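# Slide orange-handled ring along wire to green end

## Task

Carry the ring that has the orange handle along the wire until it reaches the green section at the far end, and leave it hanging there on its own. Nothing, the ring included, may ever contact the thin grey stretch of wire, since any such contact fails the task at once. The ring must stay put without the robot supporting it, and at the end the gripper must have released it and backed away.

## Robot and tools

Robot: one 7-joint arm with a two-finger parallel gripper. There is only one arm, so every command is a single row for it.

Scene frame: origin on the tabletop straight under the arm's base, +z up, +y to the left when facing along +x. The base itself may sit slightly tilted. Distances are in metres, joint angles in radians.

Joint order (used in every row and every per-joint list in results): waist, shoulder, elbow, forearm roll, upper arm roll, wrist pitch, wrist roll. Note that elbow comes before upper arm roll here; follow this order only. Stated ranges (rad): waist -69.115 to 69.115, shoulder -2.250 to 2.250, upper arm roll -69.115 to 69.115, elbow -2.580 to 2.580, forearm roll -69.115 to 69.115, wrist pitch -2.100 to 2.100, wrist roll -69.115 to 69.115; true ends may differ by up to 0.013 rad.

A row is 9 plain numbers, each in [-1, 1]: seven joint values in the order above, then gripper position, then gripper speed. Joint values are offsets, not poses, and are scaled: 1.0 equals 0.9985 rad for waist, shoulder, upper arm roll and elbow, and 0.8765 rad for forearm roll, wrist pitch and wrist roll. Gripper position is absolute: +1 fully open (85 mm), 0 about 41 mm, pads touch near -0.8, and -1 closes until blocked. Gripper speed: -1 about 20 mm/s, 0 about 85, +1 about 150. Grip force is not settable (roughly 190 to 235 N per pad on a full close).

execute_actions(actions): a list of actions run one after another; each action is a list of up to 15 rows, one row per 1/30 s step, and a short table repeats its final row to fill 15 steps. Every row's joint offsets count from the angles the joints had when that action began (for the first action, from the last reported angles), not from the previous row. An empty list just returns state and images. If any action is malformed, or the first one would push a joint more than 0.013 rad outward past its range, nothing runs. A joint sent beyond its real end stops there and the result may report "joint sent to its limit"; absence of that line does not prove more room exists.

move(target, speed, blocking): target is one 9-number row as above, its joint offsets measured from the "Joint positions" of the most recent result that shows them. All joints travel proportionally, so the gripper follows a curve, over 0.5 to 10 s. speed is the top rate in rad/s of the joint with farthest to go, 0.01 to 2, default 0.5. The gripper numbers take effect immediately. The path ignores obstacles. With blocking=false a result comes after 0.5 s while motion continues; check with wait(0), and until a result shows the move ended, new rows or moves are refused unless you wait or stop. The result adds a "move:" line: the ending (done, off_target, moving, held, fault), limits=held or limits=none (whether a check blocked steps), and the joint farthest from target.

wait(seconds): 0 to 10 s, the arm keeps its last command; returns early if a running move ends. stop(): brakes a running move (needs some distance); fingers continue. zoom_image(camera, region): closer look at the last image of cam_high, cam_low or cam_wrist, region [x0, y0, x1, y1] in pixels, at most 504 by 504, origin top-left. finished_scene(scene): ends the current scene permanently, after the last command has been held; it reports success and gives the next scene's task.

Results give Joint positions, Joint velocities and Joint targets (rad, rad/s, same joint order), gripper position_measured_pct (about 50 minus 50 times the finger position; 0 = open; stopping below 90 short of the request means something is held or blocking; around 90 means the pads met), plus images from cam_high, cam_low, cam_wrist (each 896x504). Calibration for the fixed cameras is provided; the wrist camera's pose is not. "joint command not followed" means a clearance check altered targets.

Motion limits: each step the joint target stays within a lead of the measured angle (0.304 rad for the first four joints, 0.266 for the last three), and targets that would move the gripper more than 70 mm are scaled back, so big moves span several actions and may arrive short; send the remainder. Fingers extend about 13 mm further as they close, so leave room.

Gripping: hold with position -1; release by sending a position wider than the object; for a soft hold, open then close slightly narrower than the object. Fingers stay until a position change of 0.01 or more.

Avoid: any contact with the grey wire; knocking things off the table; hard or fast impacts (a target far past a contact presses harder). Contact torque at a load limit (49.6 N m for the first four joints, 31.2 for the wrist three, held weight included) stops the arm for 10 s. Holding loads heats motors: warning from 60 °C, weak braking and sagging at 75 °C. Loose objects may occasionally get nudged. The robot holds its last command while you are thinking.

Each tool is called by a JSON object that holds its "method" and its "body".

## Session

{"method": "execute_actions", "body": {"actions": []}}

Scene clock: 0.00 s.
position_measured_pct=0.0
Joint names: [waist, shoulder, elbow, forearm roll, upper arm roll, wrist pitch, wrist roll]
Joint positions: [-0.59   0.884  1.109  0.003 -0.372  0.805  2.557]
Joint velocities: [ 0.     0.     0.    -0.001 -0.    -0.    -0.   ]
Joint targets: [-0.590 0.884 1.109 0.003 -0.372 0.805 2.557]

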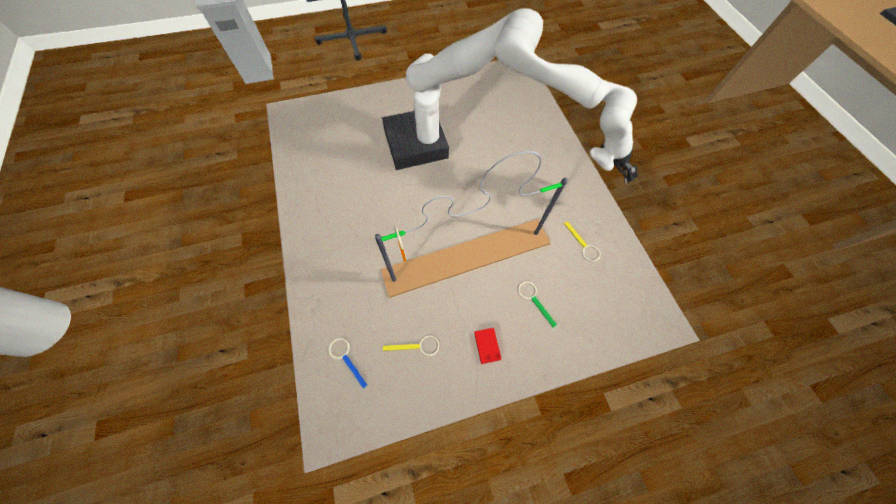

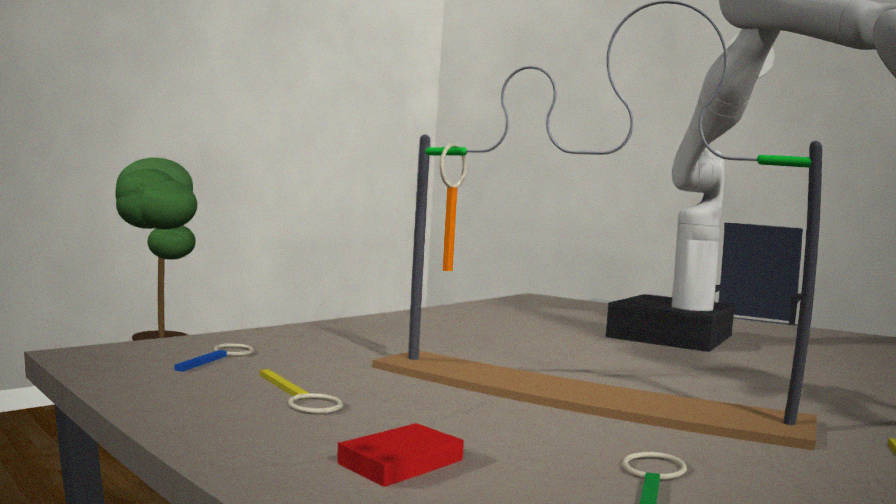

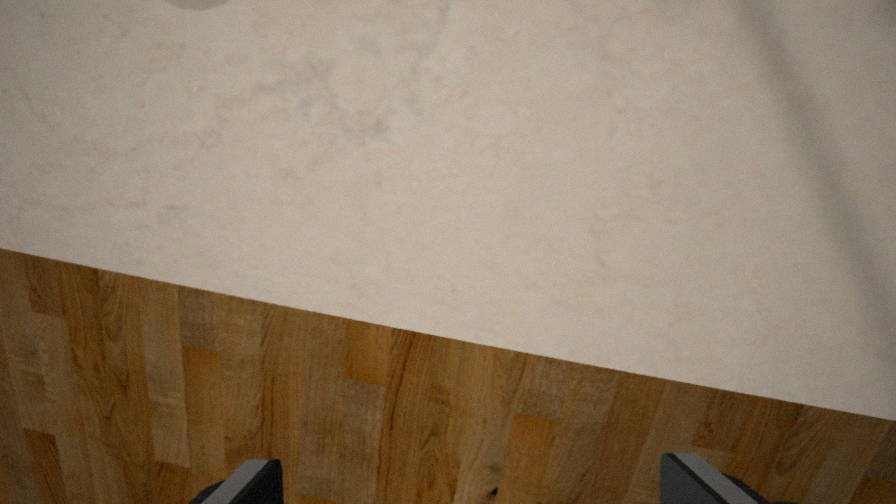

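{"method": "zoom_image", "body": {"camera": "cam_low", "region": [400, 0, 660, 290]}}

{"method": "zoom_image", "body": {"camera": "cam_low", "region": [580, 0, 860, 200]}}

{"method": "zoom_image", "body": {"camera": "cam_high", "region": [360, 130, 580, 310]}}

{"method": "zoom_image", "body": {"camera": "cam_high", "region": [360, 0, 660, 200]}}

Region (400, 0, 660, 290) of cam_low's 896x504 image, scaled by 1.738, with more detail than that image has; it fills the left 452 columns of this view, and the rest is white.

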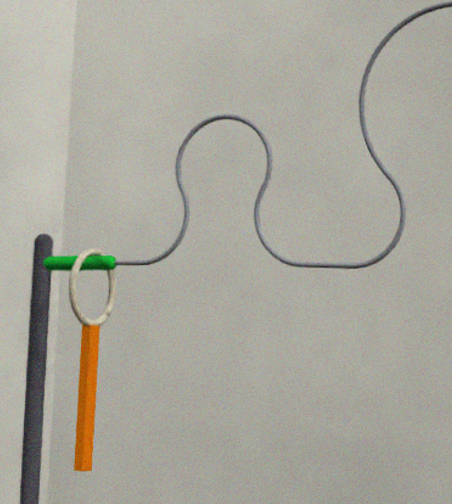

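Region (580, 0, 860, 200) of cam_low's 896x504 image, scaled by 1.800, with more detail than that image has; it fills the top 360 rows of this view, and the rest is white.

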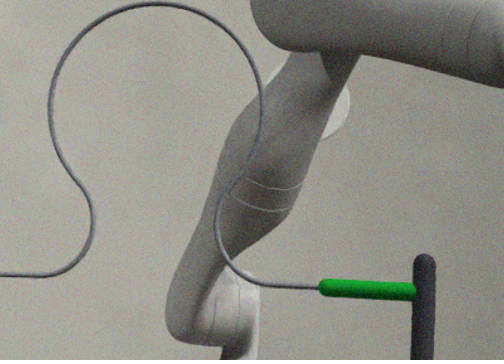

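Region (360, 130, 580, 310) of cam_high's 896x504 image, scaled by 2.291, with more detail than that image has; it fills the top 412 rows of this view, and the rest is white.

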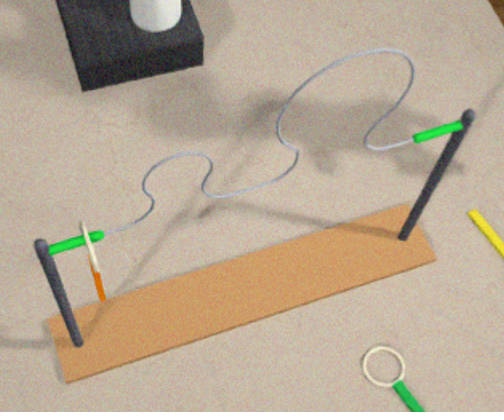

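Region (360, 0, 660, 200) of cam_high's 896x504 image, scaled by 1.680, with more detail than that image has.

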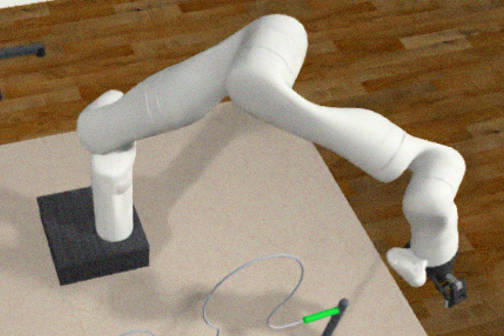

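{"method": "zoom_image", "body": {"camera": "cam_low", "region": [590, 130, 790, 370]}}

{"method": "zoom_image", "body": {"camera": "cam_high", "region": [370, 40, 490, 180]}}

Region (590, 130, 790, 370) of cam_low's 896x504 image, scaled by 2.100, with more detail than that image has.

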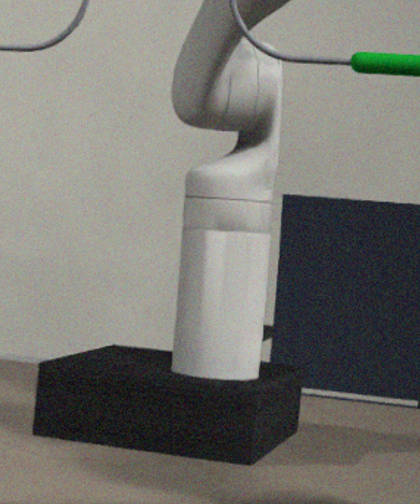

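Region (370, 40, 490, 180) of cam_high's 896x504 image, scaled by 3.600, with more detail than that image has; it fills the left 432 columns of this view, and the rest is white.

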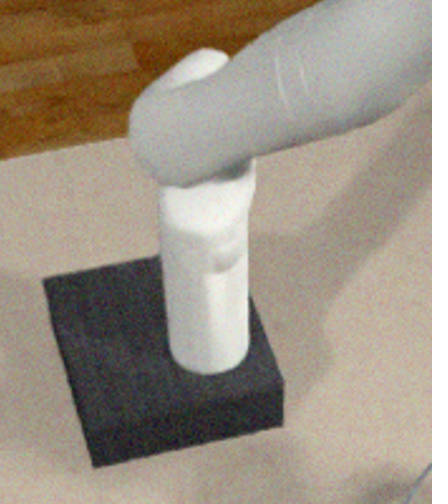

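{"method": "move", "body": {"target": [0,-0.99,0,0,0.3726,0.57,1,0.2,0], "speed": 0.8}}

{"method": "move", "body": {"target": [0.933,0,0.99,0,0,-0.23,1,0.2,0], "speed": 0.8}}

Scene clock: 122.20 s.
position_measured_pct=40.1
Joint names: [waist, shoulder, elbow, forearm roll, upper arm roll, wrist pitch, wrist roll]
Joint positions: [-0.59  -0.104  1.109  0.003  0.     1.305  3.433]
Joint velocities: [-0.    -0.002  0.001 -0.    -0.     0.     0.001]
Joint targets: [-0.590 -0.105 1.109 0.003 0.000 1.305 3.433]
move: done; limits=none; farthest joint: the waist, 0.000 radians from its target (0.000 radians at the start)

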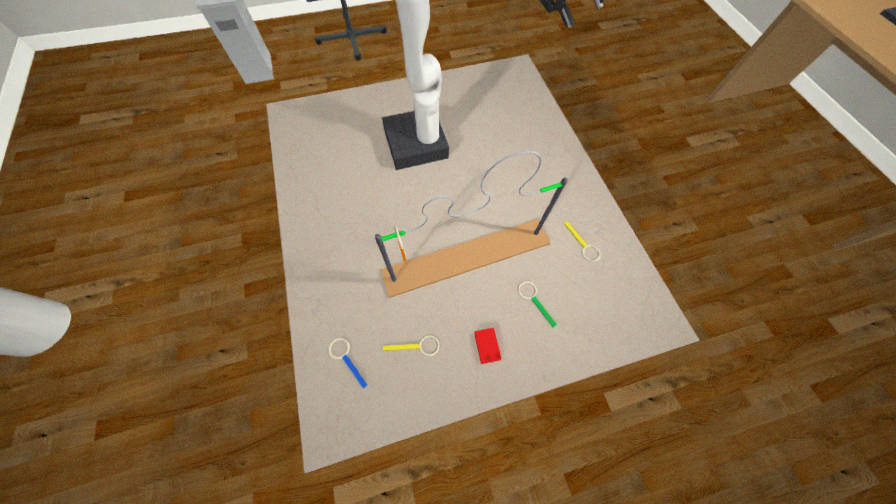

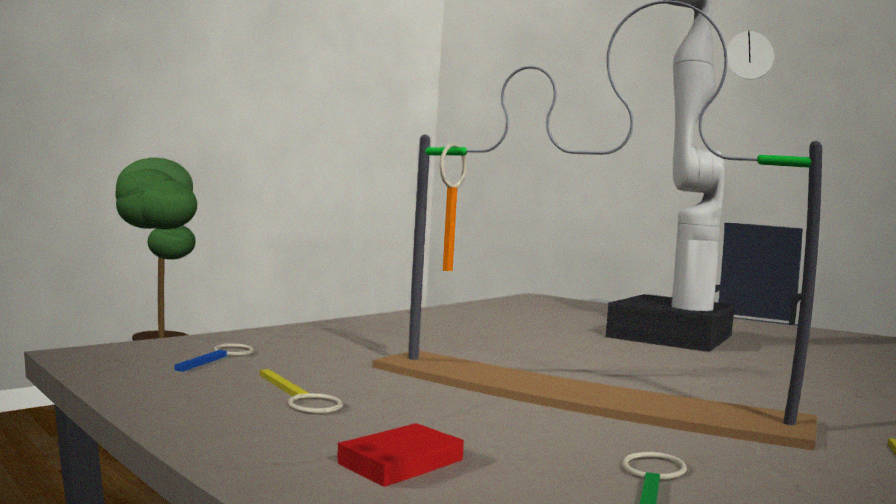

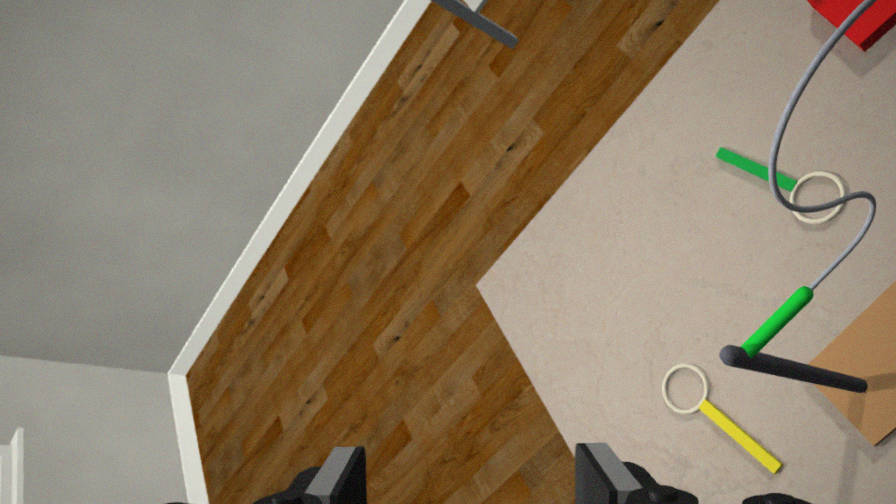

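Scene clock: 124.37 s.
position_measured_pct=40.1
Joint names: [waist, shoulder, elbow, forearm roll, upper arm roll, wrist pitch, wrist roll]
Joint positions: [ 0.341 -0.104  2.098  0.003  0.     1.103  4.31 ]
Joint velocities: [ 0.003 -0.001 -0.     0.001 -0.    -0.001 -0.   ]
Joint targets: [0.342 -0.104 2.098 0.003 0.000 1.103 4.310]
move: done; limits=none; farthest joint: the waist, 0.000 radians from its target (0.932 radians at the start)

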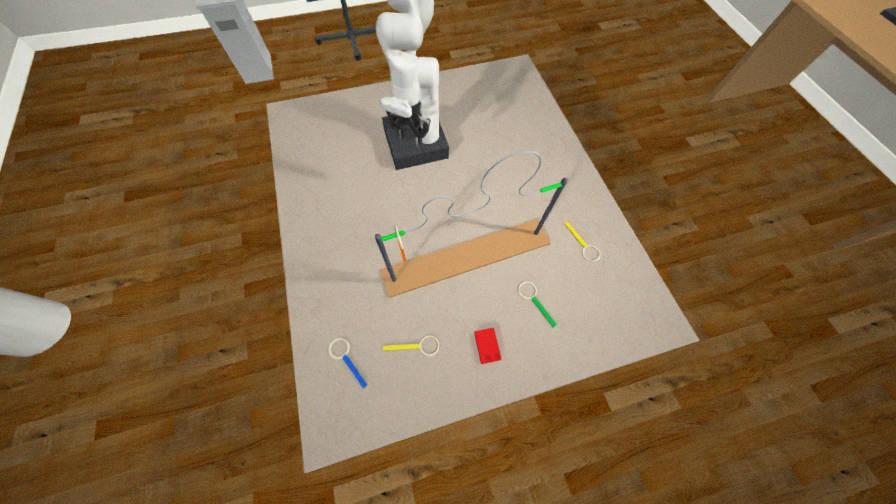

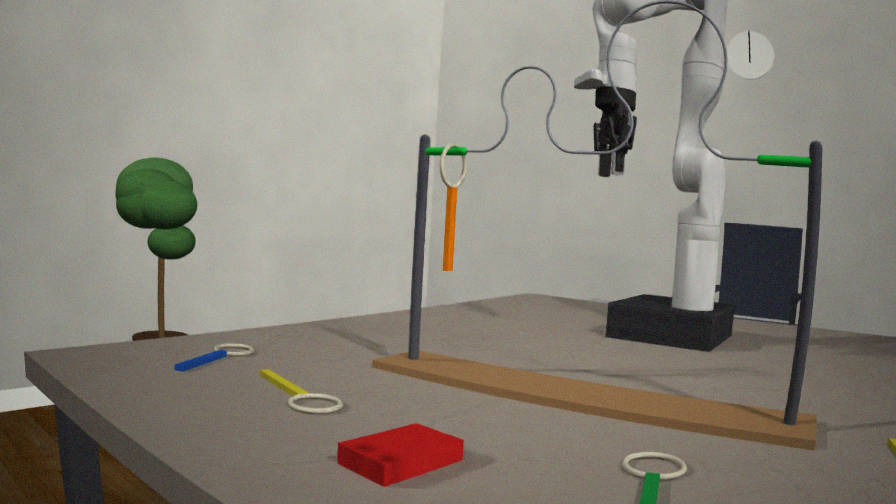

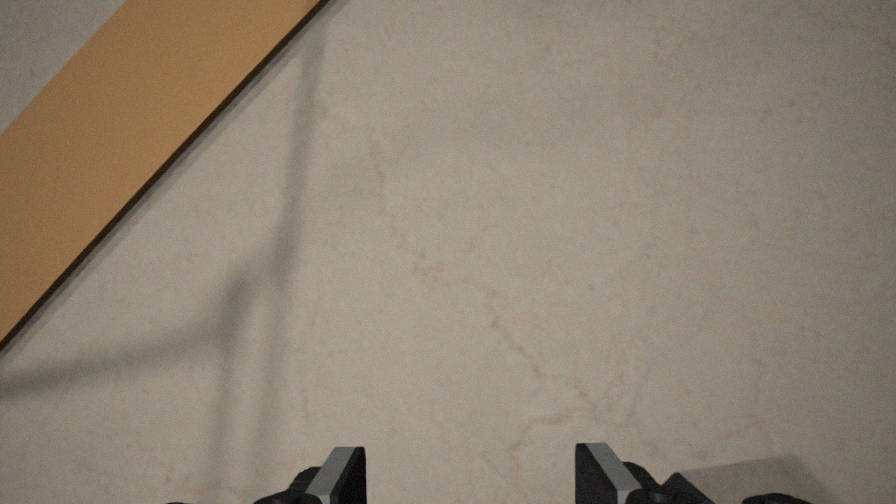

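{"method": "move", "body": {"target": [0,0.4046,0.2914,-0.003,0,-0.973,0.459,0.2,0], "speed": 0.8}}

{"method": "move", "body": {"target": [0,0.1823,0,0,0,-0.972,0,0.1,0], "speed": 0.7}}

Scene clock: 133.43 s.
position_measured_pct=40.1
Joint names: [waist, shoulder, elbow, forearm roll, upper arm roll, wrist pitch, wrist roll]
Joint positions: [0.341 0.299 2.388 0.    0.    0.25  4.712]
Joint velocities: [ 0.     0.006  0.001 -0.001  0.001 -0.001 -0.   ]
Joint targets: [0.341 0.300 2.388 0.000 0.000 0.250 4.712]
move: done; limits=none; farthest joint: the shoulder, 0.001 radians from its target (0.404 radians at the start)

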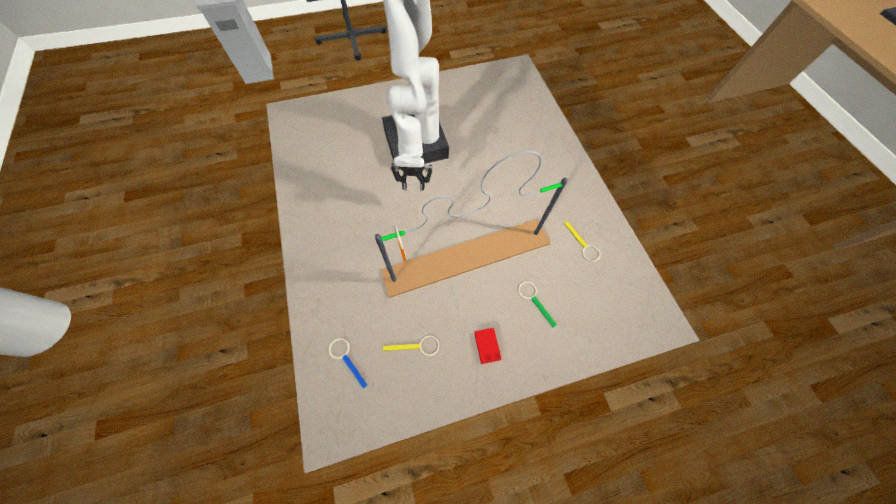

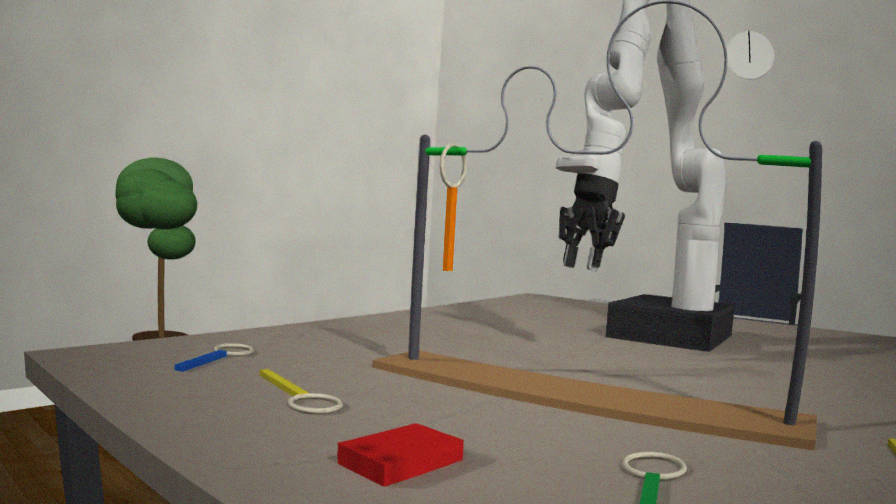

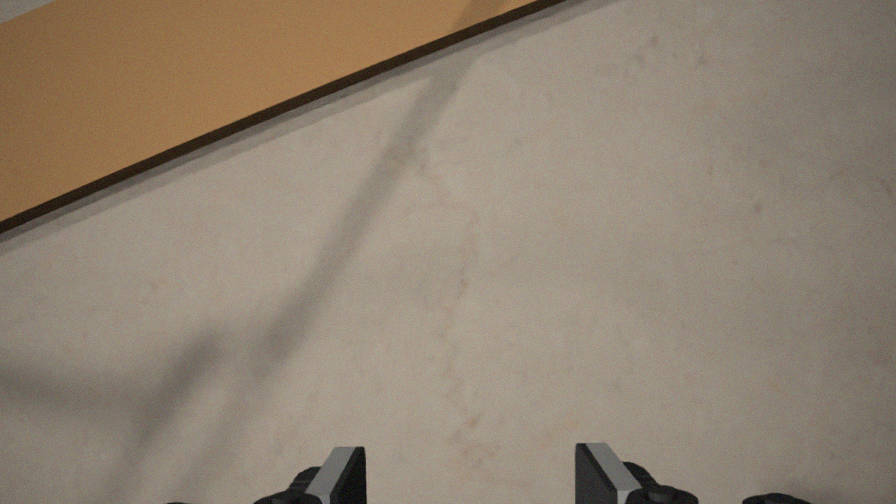

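Scene clock: 135.23 s.
position_measured_pct=45.2
Joint names: [waist, shoulder, elbow, forearm roll, upper arm roll, wrist pitch, wrist roll]
Joint positions: [ 0.341  0.481  2.388  0.     0.    -0.602  4.712]
Joint velocities: [-0.     0.001 -0.001  0.001  0.001 -0.001  0.   ]
Joint targets: [0.341 0.481 2.388 0.000 0.000 -0.602 4.712]
move: done; limits=none; farthest joint: the waist, 0.000 radians from its target (0.000 radians at the start)

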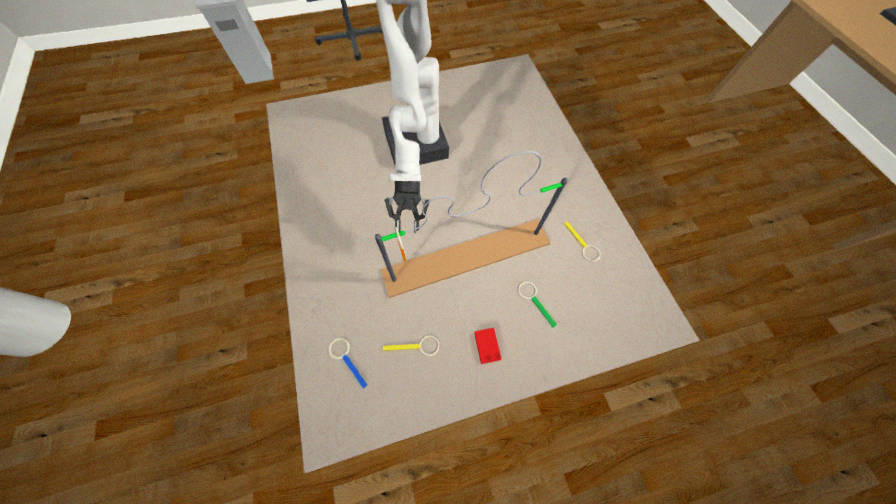

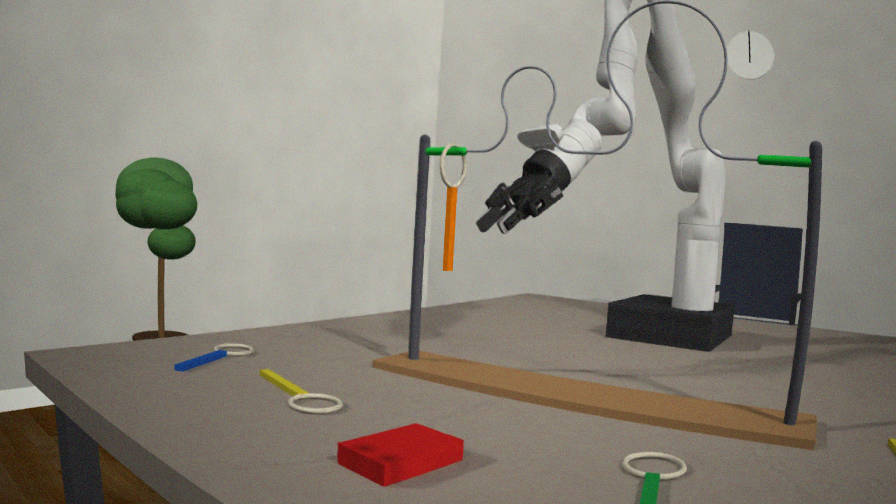

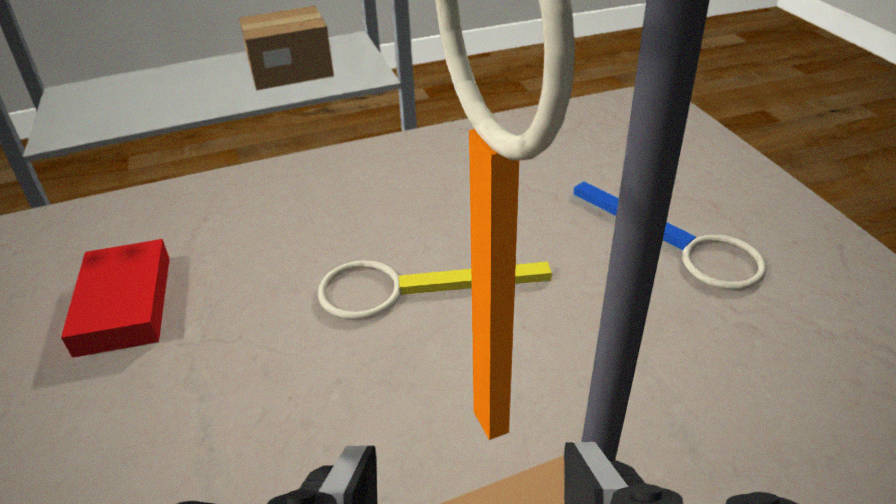

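{"method": "move", "body": {"target": [0.013,0.2047,-0.0864,0,0,-0.2627,0,-0.22,0], "speed": 0.3}}

{"method": "zoom_image", "body": {"camera": "cam_low", "region": [400, 110, 600, 290]}}

Scene clock: 161.97 s.
position_measured_pct=61.1
Joint names: [waist, shoulder, elbow, forearm roll, upper arm roll, wrist pitch, wrist roll]
Joint positions: [ 0.354  0.685  2.302  0.     0.    -0.832  4.712]
Joint velocities: [ 0.     0.003 -0.    -0.001  0.    -0.001 -0.001]
Joint targets: [0.354 0.686 2.302 0.000 0.000 -0.832 4.712]
move: done; limits=none; farthest joint: the waist, 0.000 radians from its target (0.013 radians at the start)

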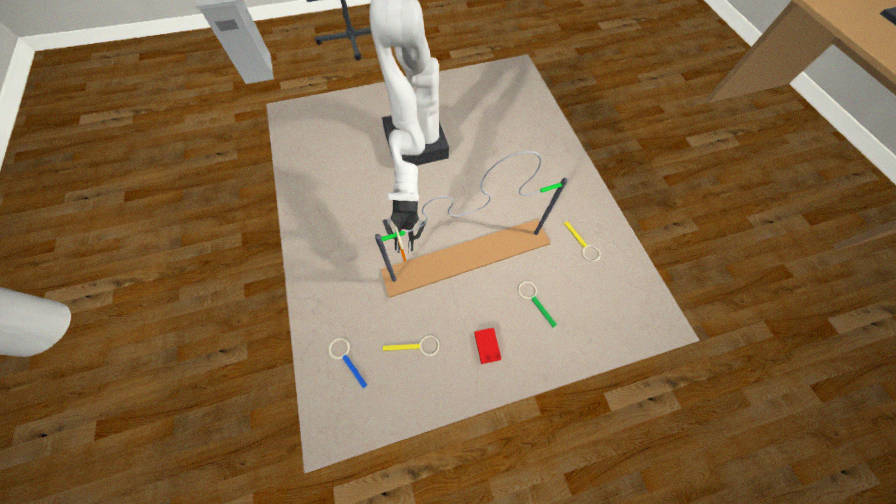

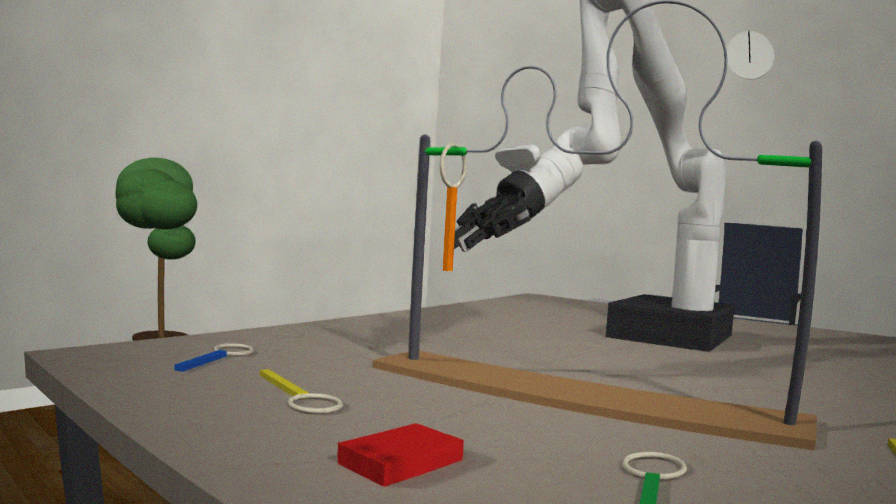

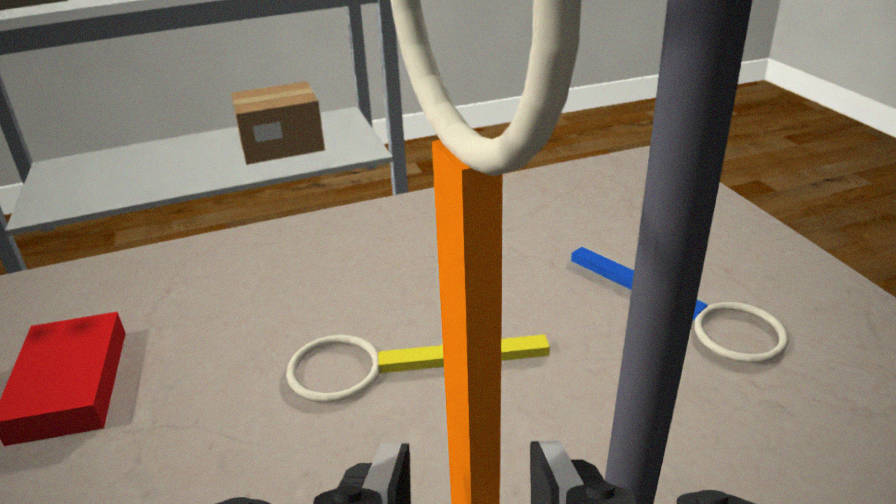

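Region (400, 110, 600, 290) of cam_low's 896x504 image, scaled by 2.520, with more detail than that image has; it fills the top 454 rows of this view, and the rest is white.

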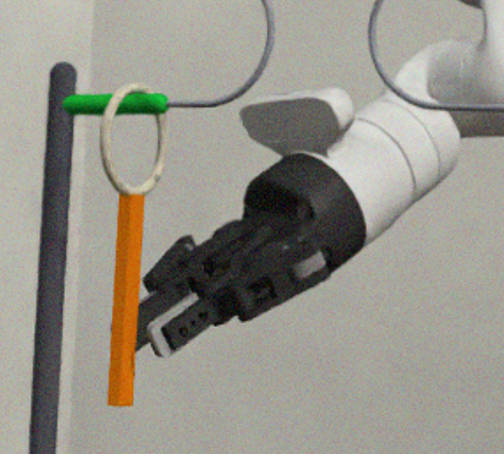

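{"method": "move", "body": {"target": [0.002,0.1106,-0.0468,0,0,-0.1418,0,-0.22,0], "speed": 0.2}}

{"method": "move", "body": {"target": [0,0,0,0,0,0,0,-0.62,-1]}}

{"method": "zoom_image", "body": {"camera": "cam_low", "region": [400, 110, 600, 290]}}

Scene clock: 169.00 s.
position_measured_pct=61.1
Joint names: [waist, shoulder, elbow, forearm roll, upper arm roll, wrist pitch, wrist roll]
Joint positions: [ 0.356  0.795  2.256  0.     0.    -0.956  4.712]
Joint velocities: [ 0.     0.002 -0.001 -0.    -0.    -0.001  0.   ]
Joint targets: [0.356 0.796 2.255 0.000 0.000 -0.956 4.712]
move: done; limits=none; farthest joint: the waist, 0.000 radians from its target (0.002 radians at the start)

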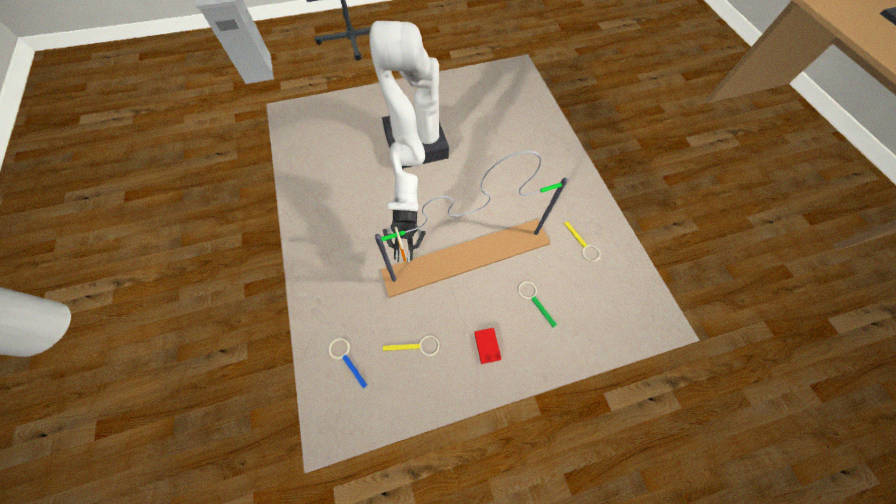

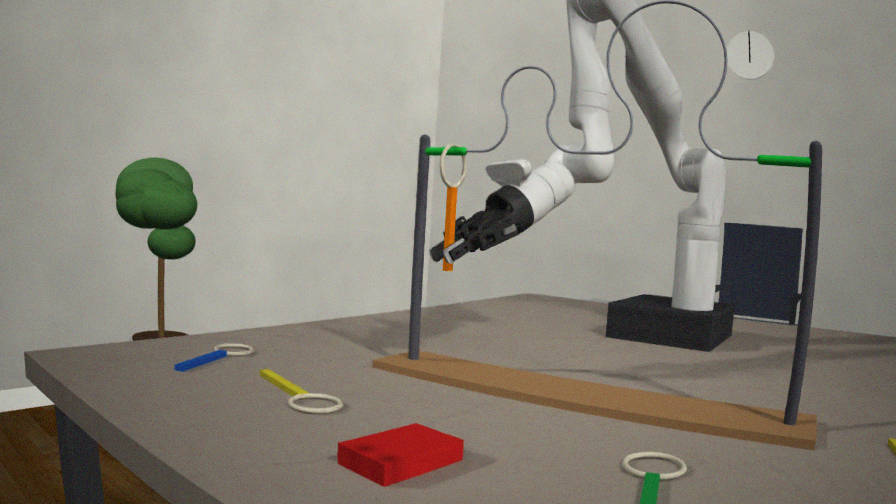

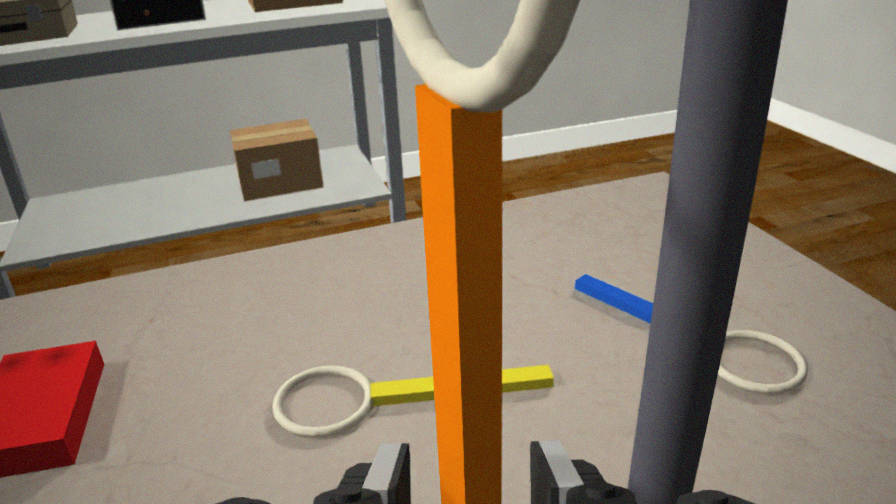

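Scene clock: 170.23 s.
position_measured_pct=81.3
Joint names: [waist, shoulder, elbow, forearm roll, upper arm roll, wrist pitch, wrist roll]
Joint positions: [ 0.356  0.795  2.255  0.     0.    -0.956  4.712]
Joint velocities: [-0.    -0.001  0.     0.    -0.001 -0.    -0.   ]
Joint targets: [0.356 0.795 2.256 0.000 0.000 -0.956 4.712]
move: done; limits=none; farthest joint: the elbow, 0.001 radians from its target (0.000 radians at the start)

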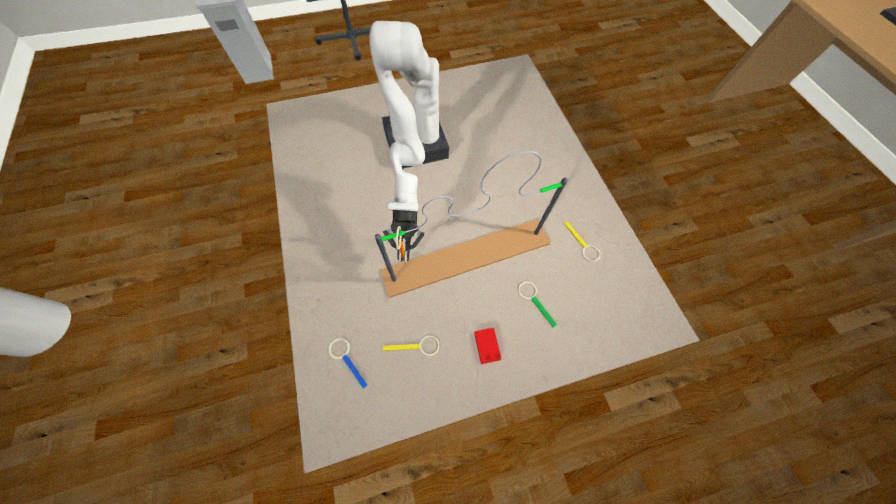

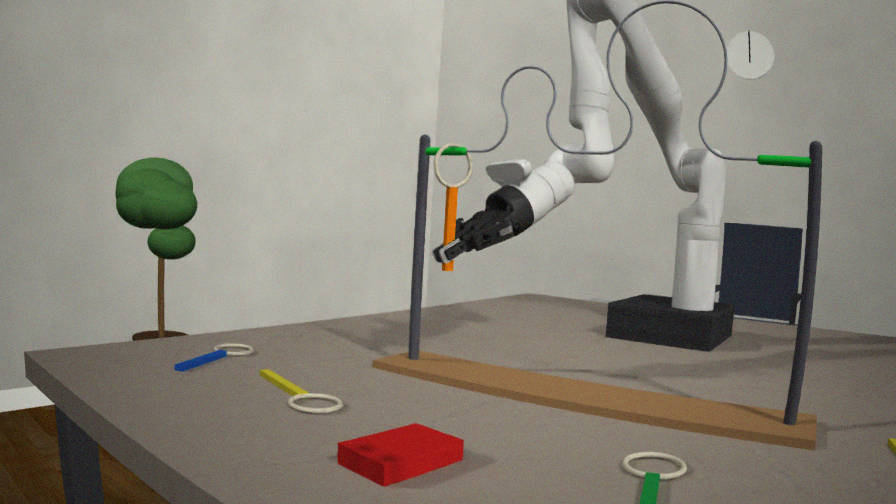

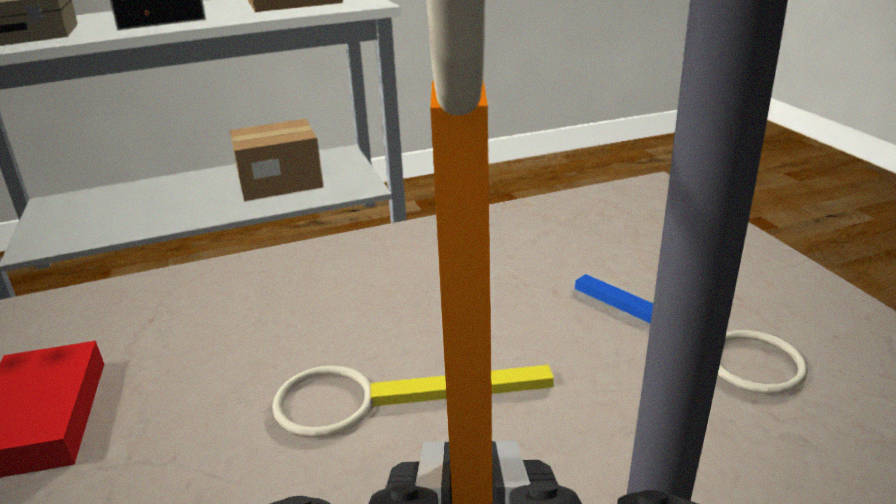

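Region (400, 110, 600, 290) of cam_low's 896x504 image, scaled by 2.520, with more detail than that image has; it fills the top 454 rows of this view, and the rest is white.

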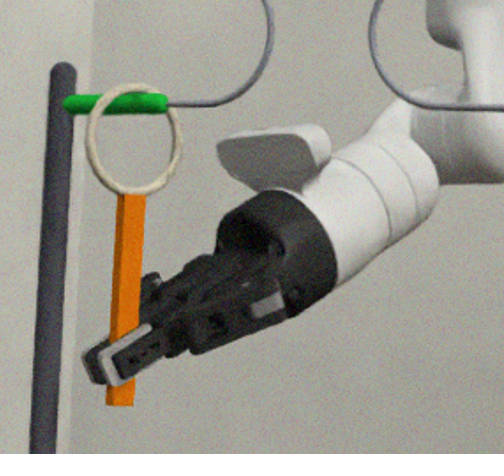

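{"method": "move", "body": {"target": [0.01,-0.058,0.002,0,0,0.064,0,-0.62,-1], "speed": 0.1}}

{"method": "zoom_image", "body": {"camera": "cam_low", "region": [400, 110, 600, 290]}}

Scene clock: 182.43 s.
position_measured_pct=81.3
Joint names: [waist, shoulder, elbow, forearm roll, upper arm roll, wrist pitch, wrist roll]
Joint positions: [ 0.366  0.738  2.257  0.     0.    -0.9    4.712]
Joint velocities: [ 0.    -0.003  0.001  0.    -0.001  0.001  0.   ]
Joint targets: [0.366 0.738 2.257 0.000 0.000 -0.900 4.712]
move: done; limits=none; farthest joint: the shoulder, 0.001 radians from its target (0.058 radians at the start)

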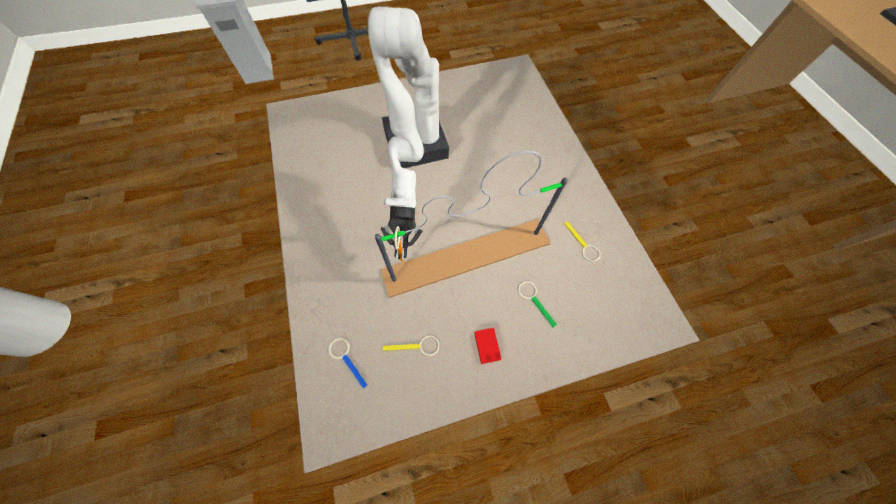

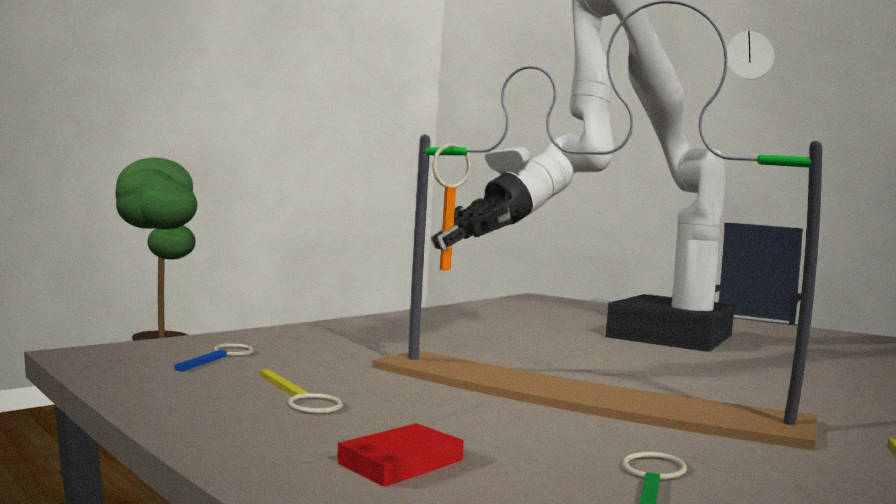

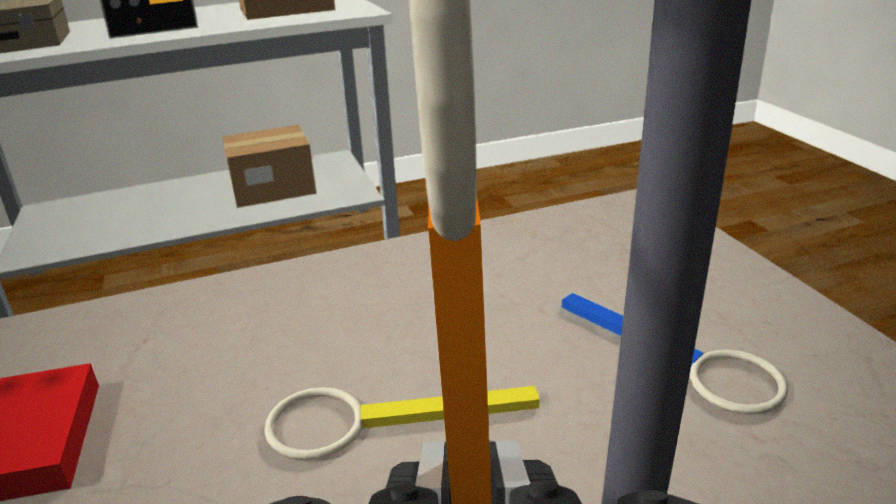

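Region (400, 110, 600, 290) of cam_low's 896x504 image, scaled by 2.520, with more detail than that image has; it fills the top 454 rows of this view, and the rest is white.

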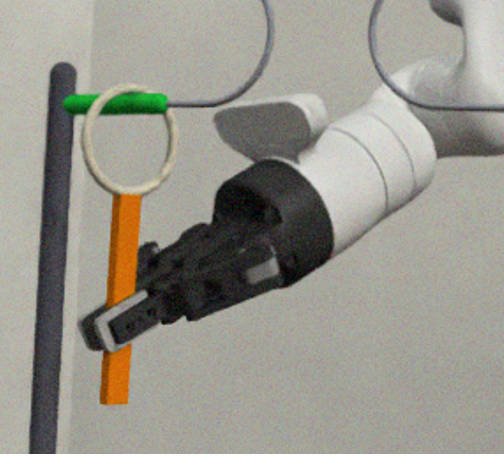

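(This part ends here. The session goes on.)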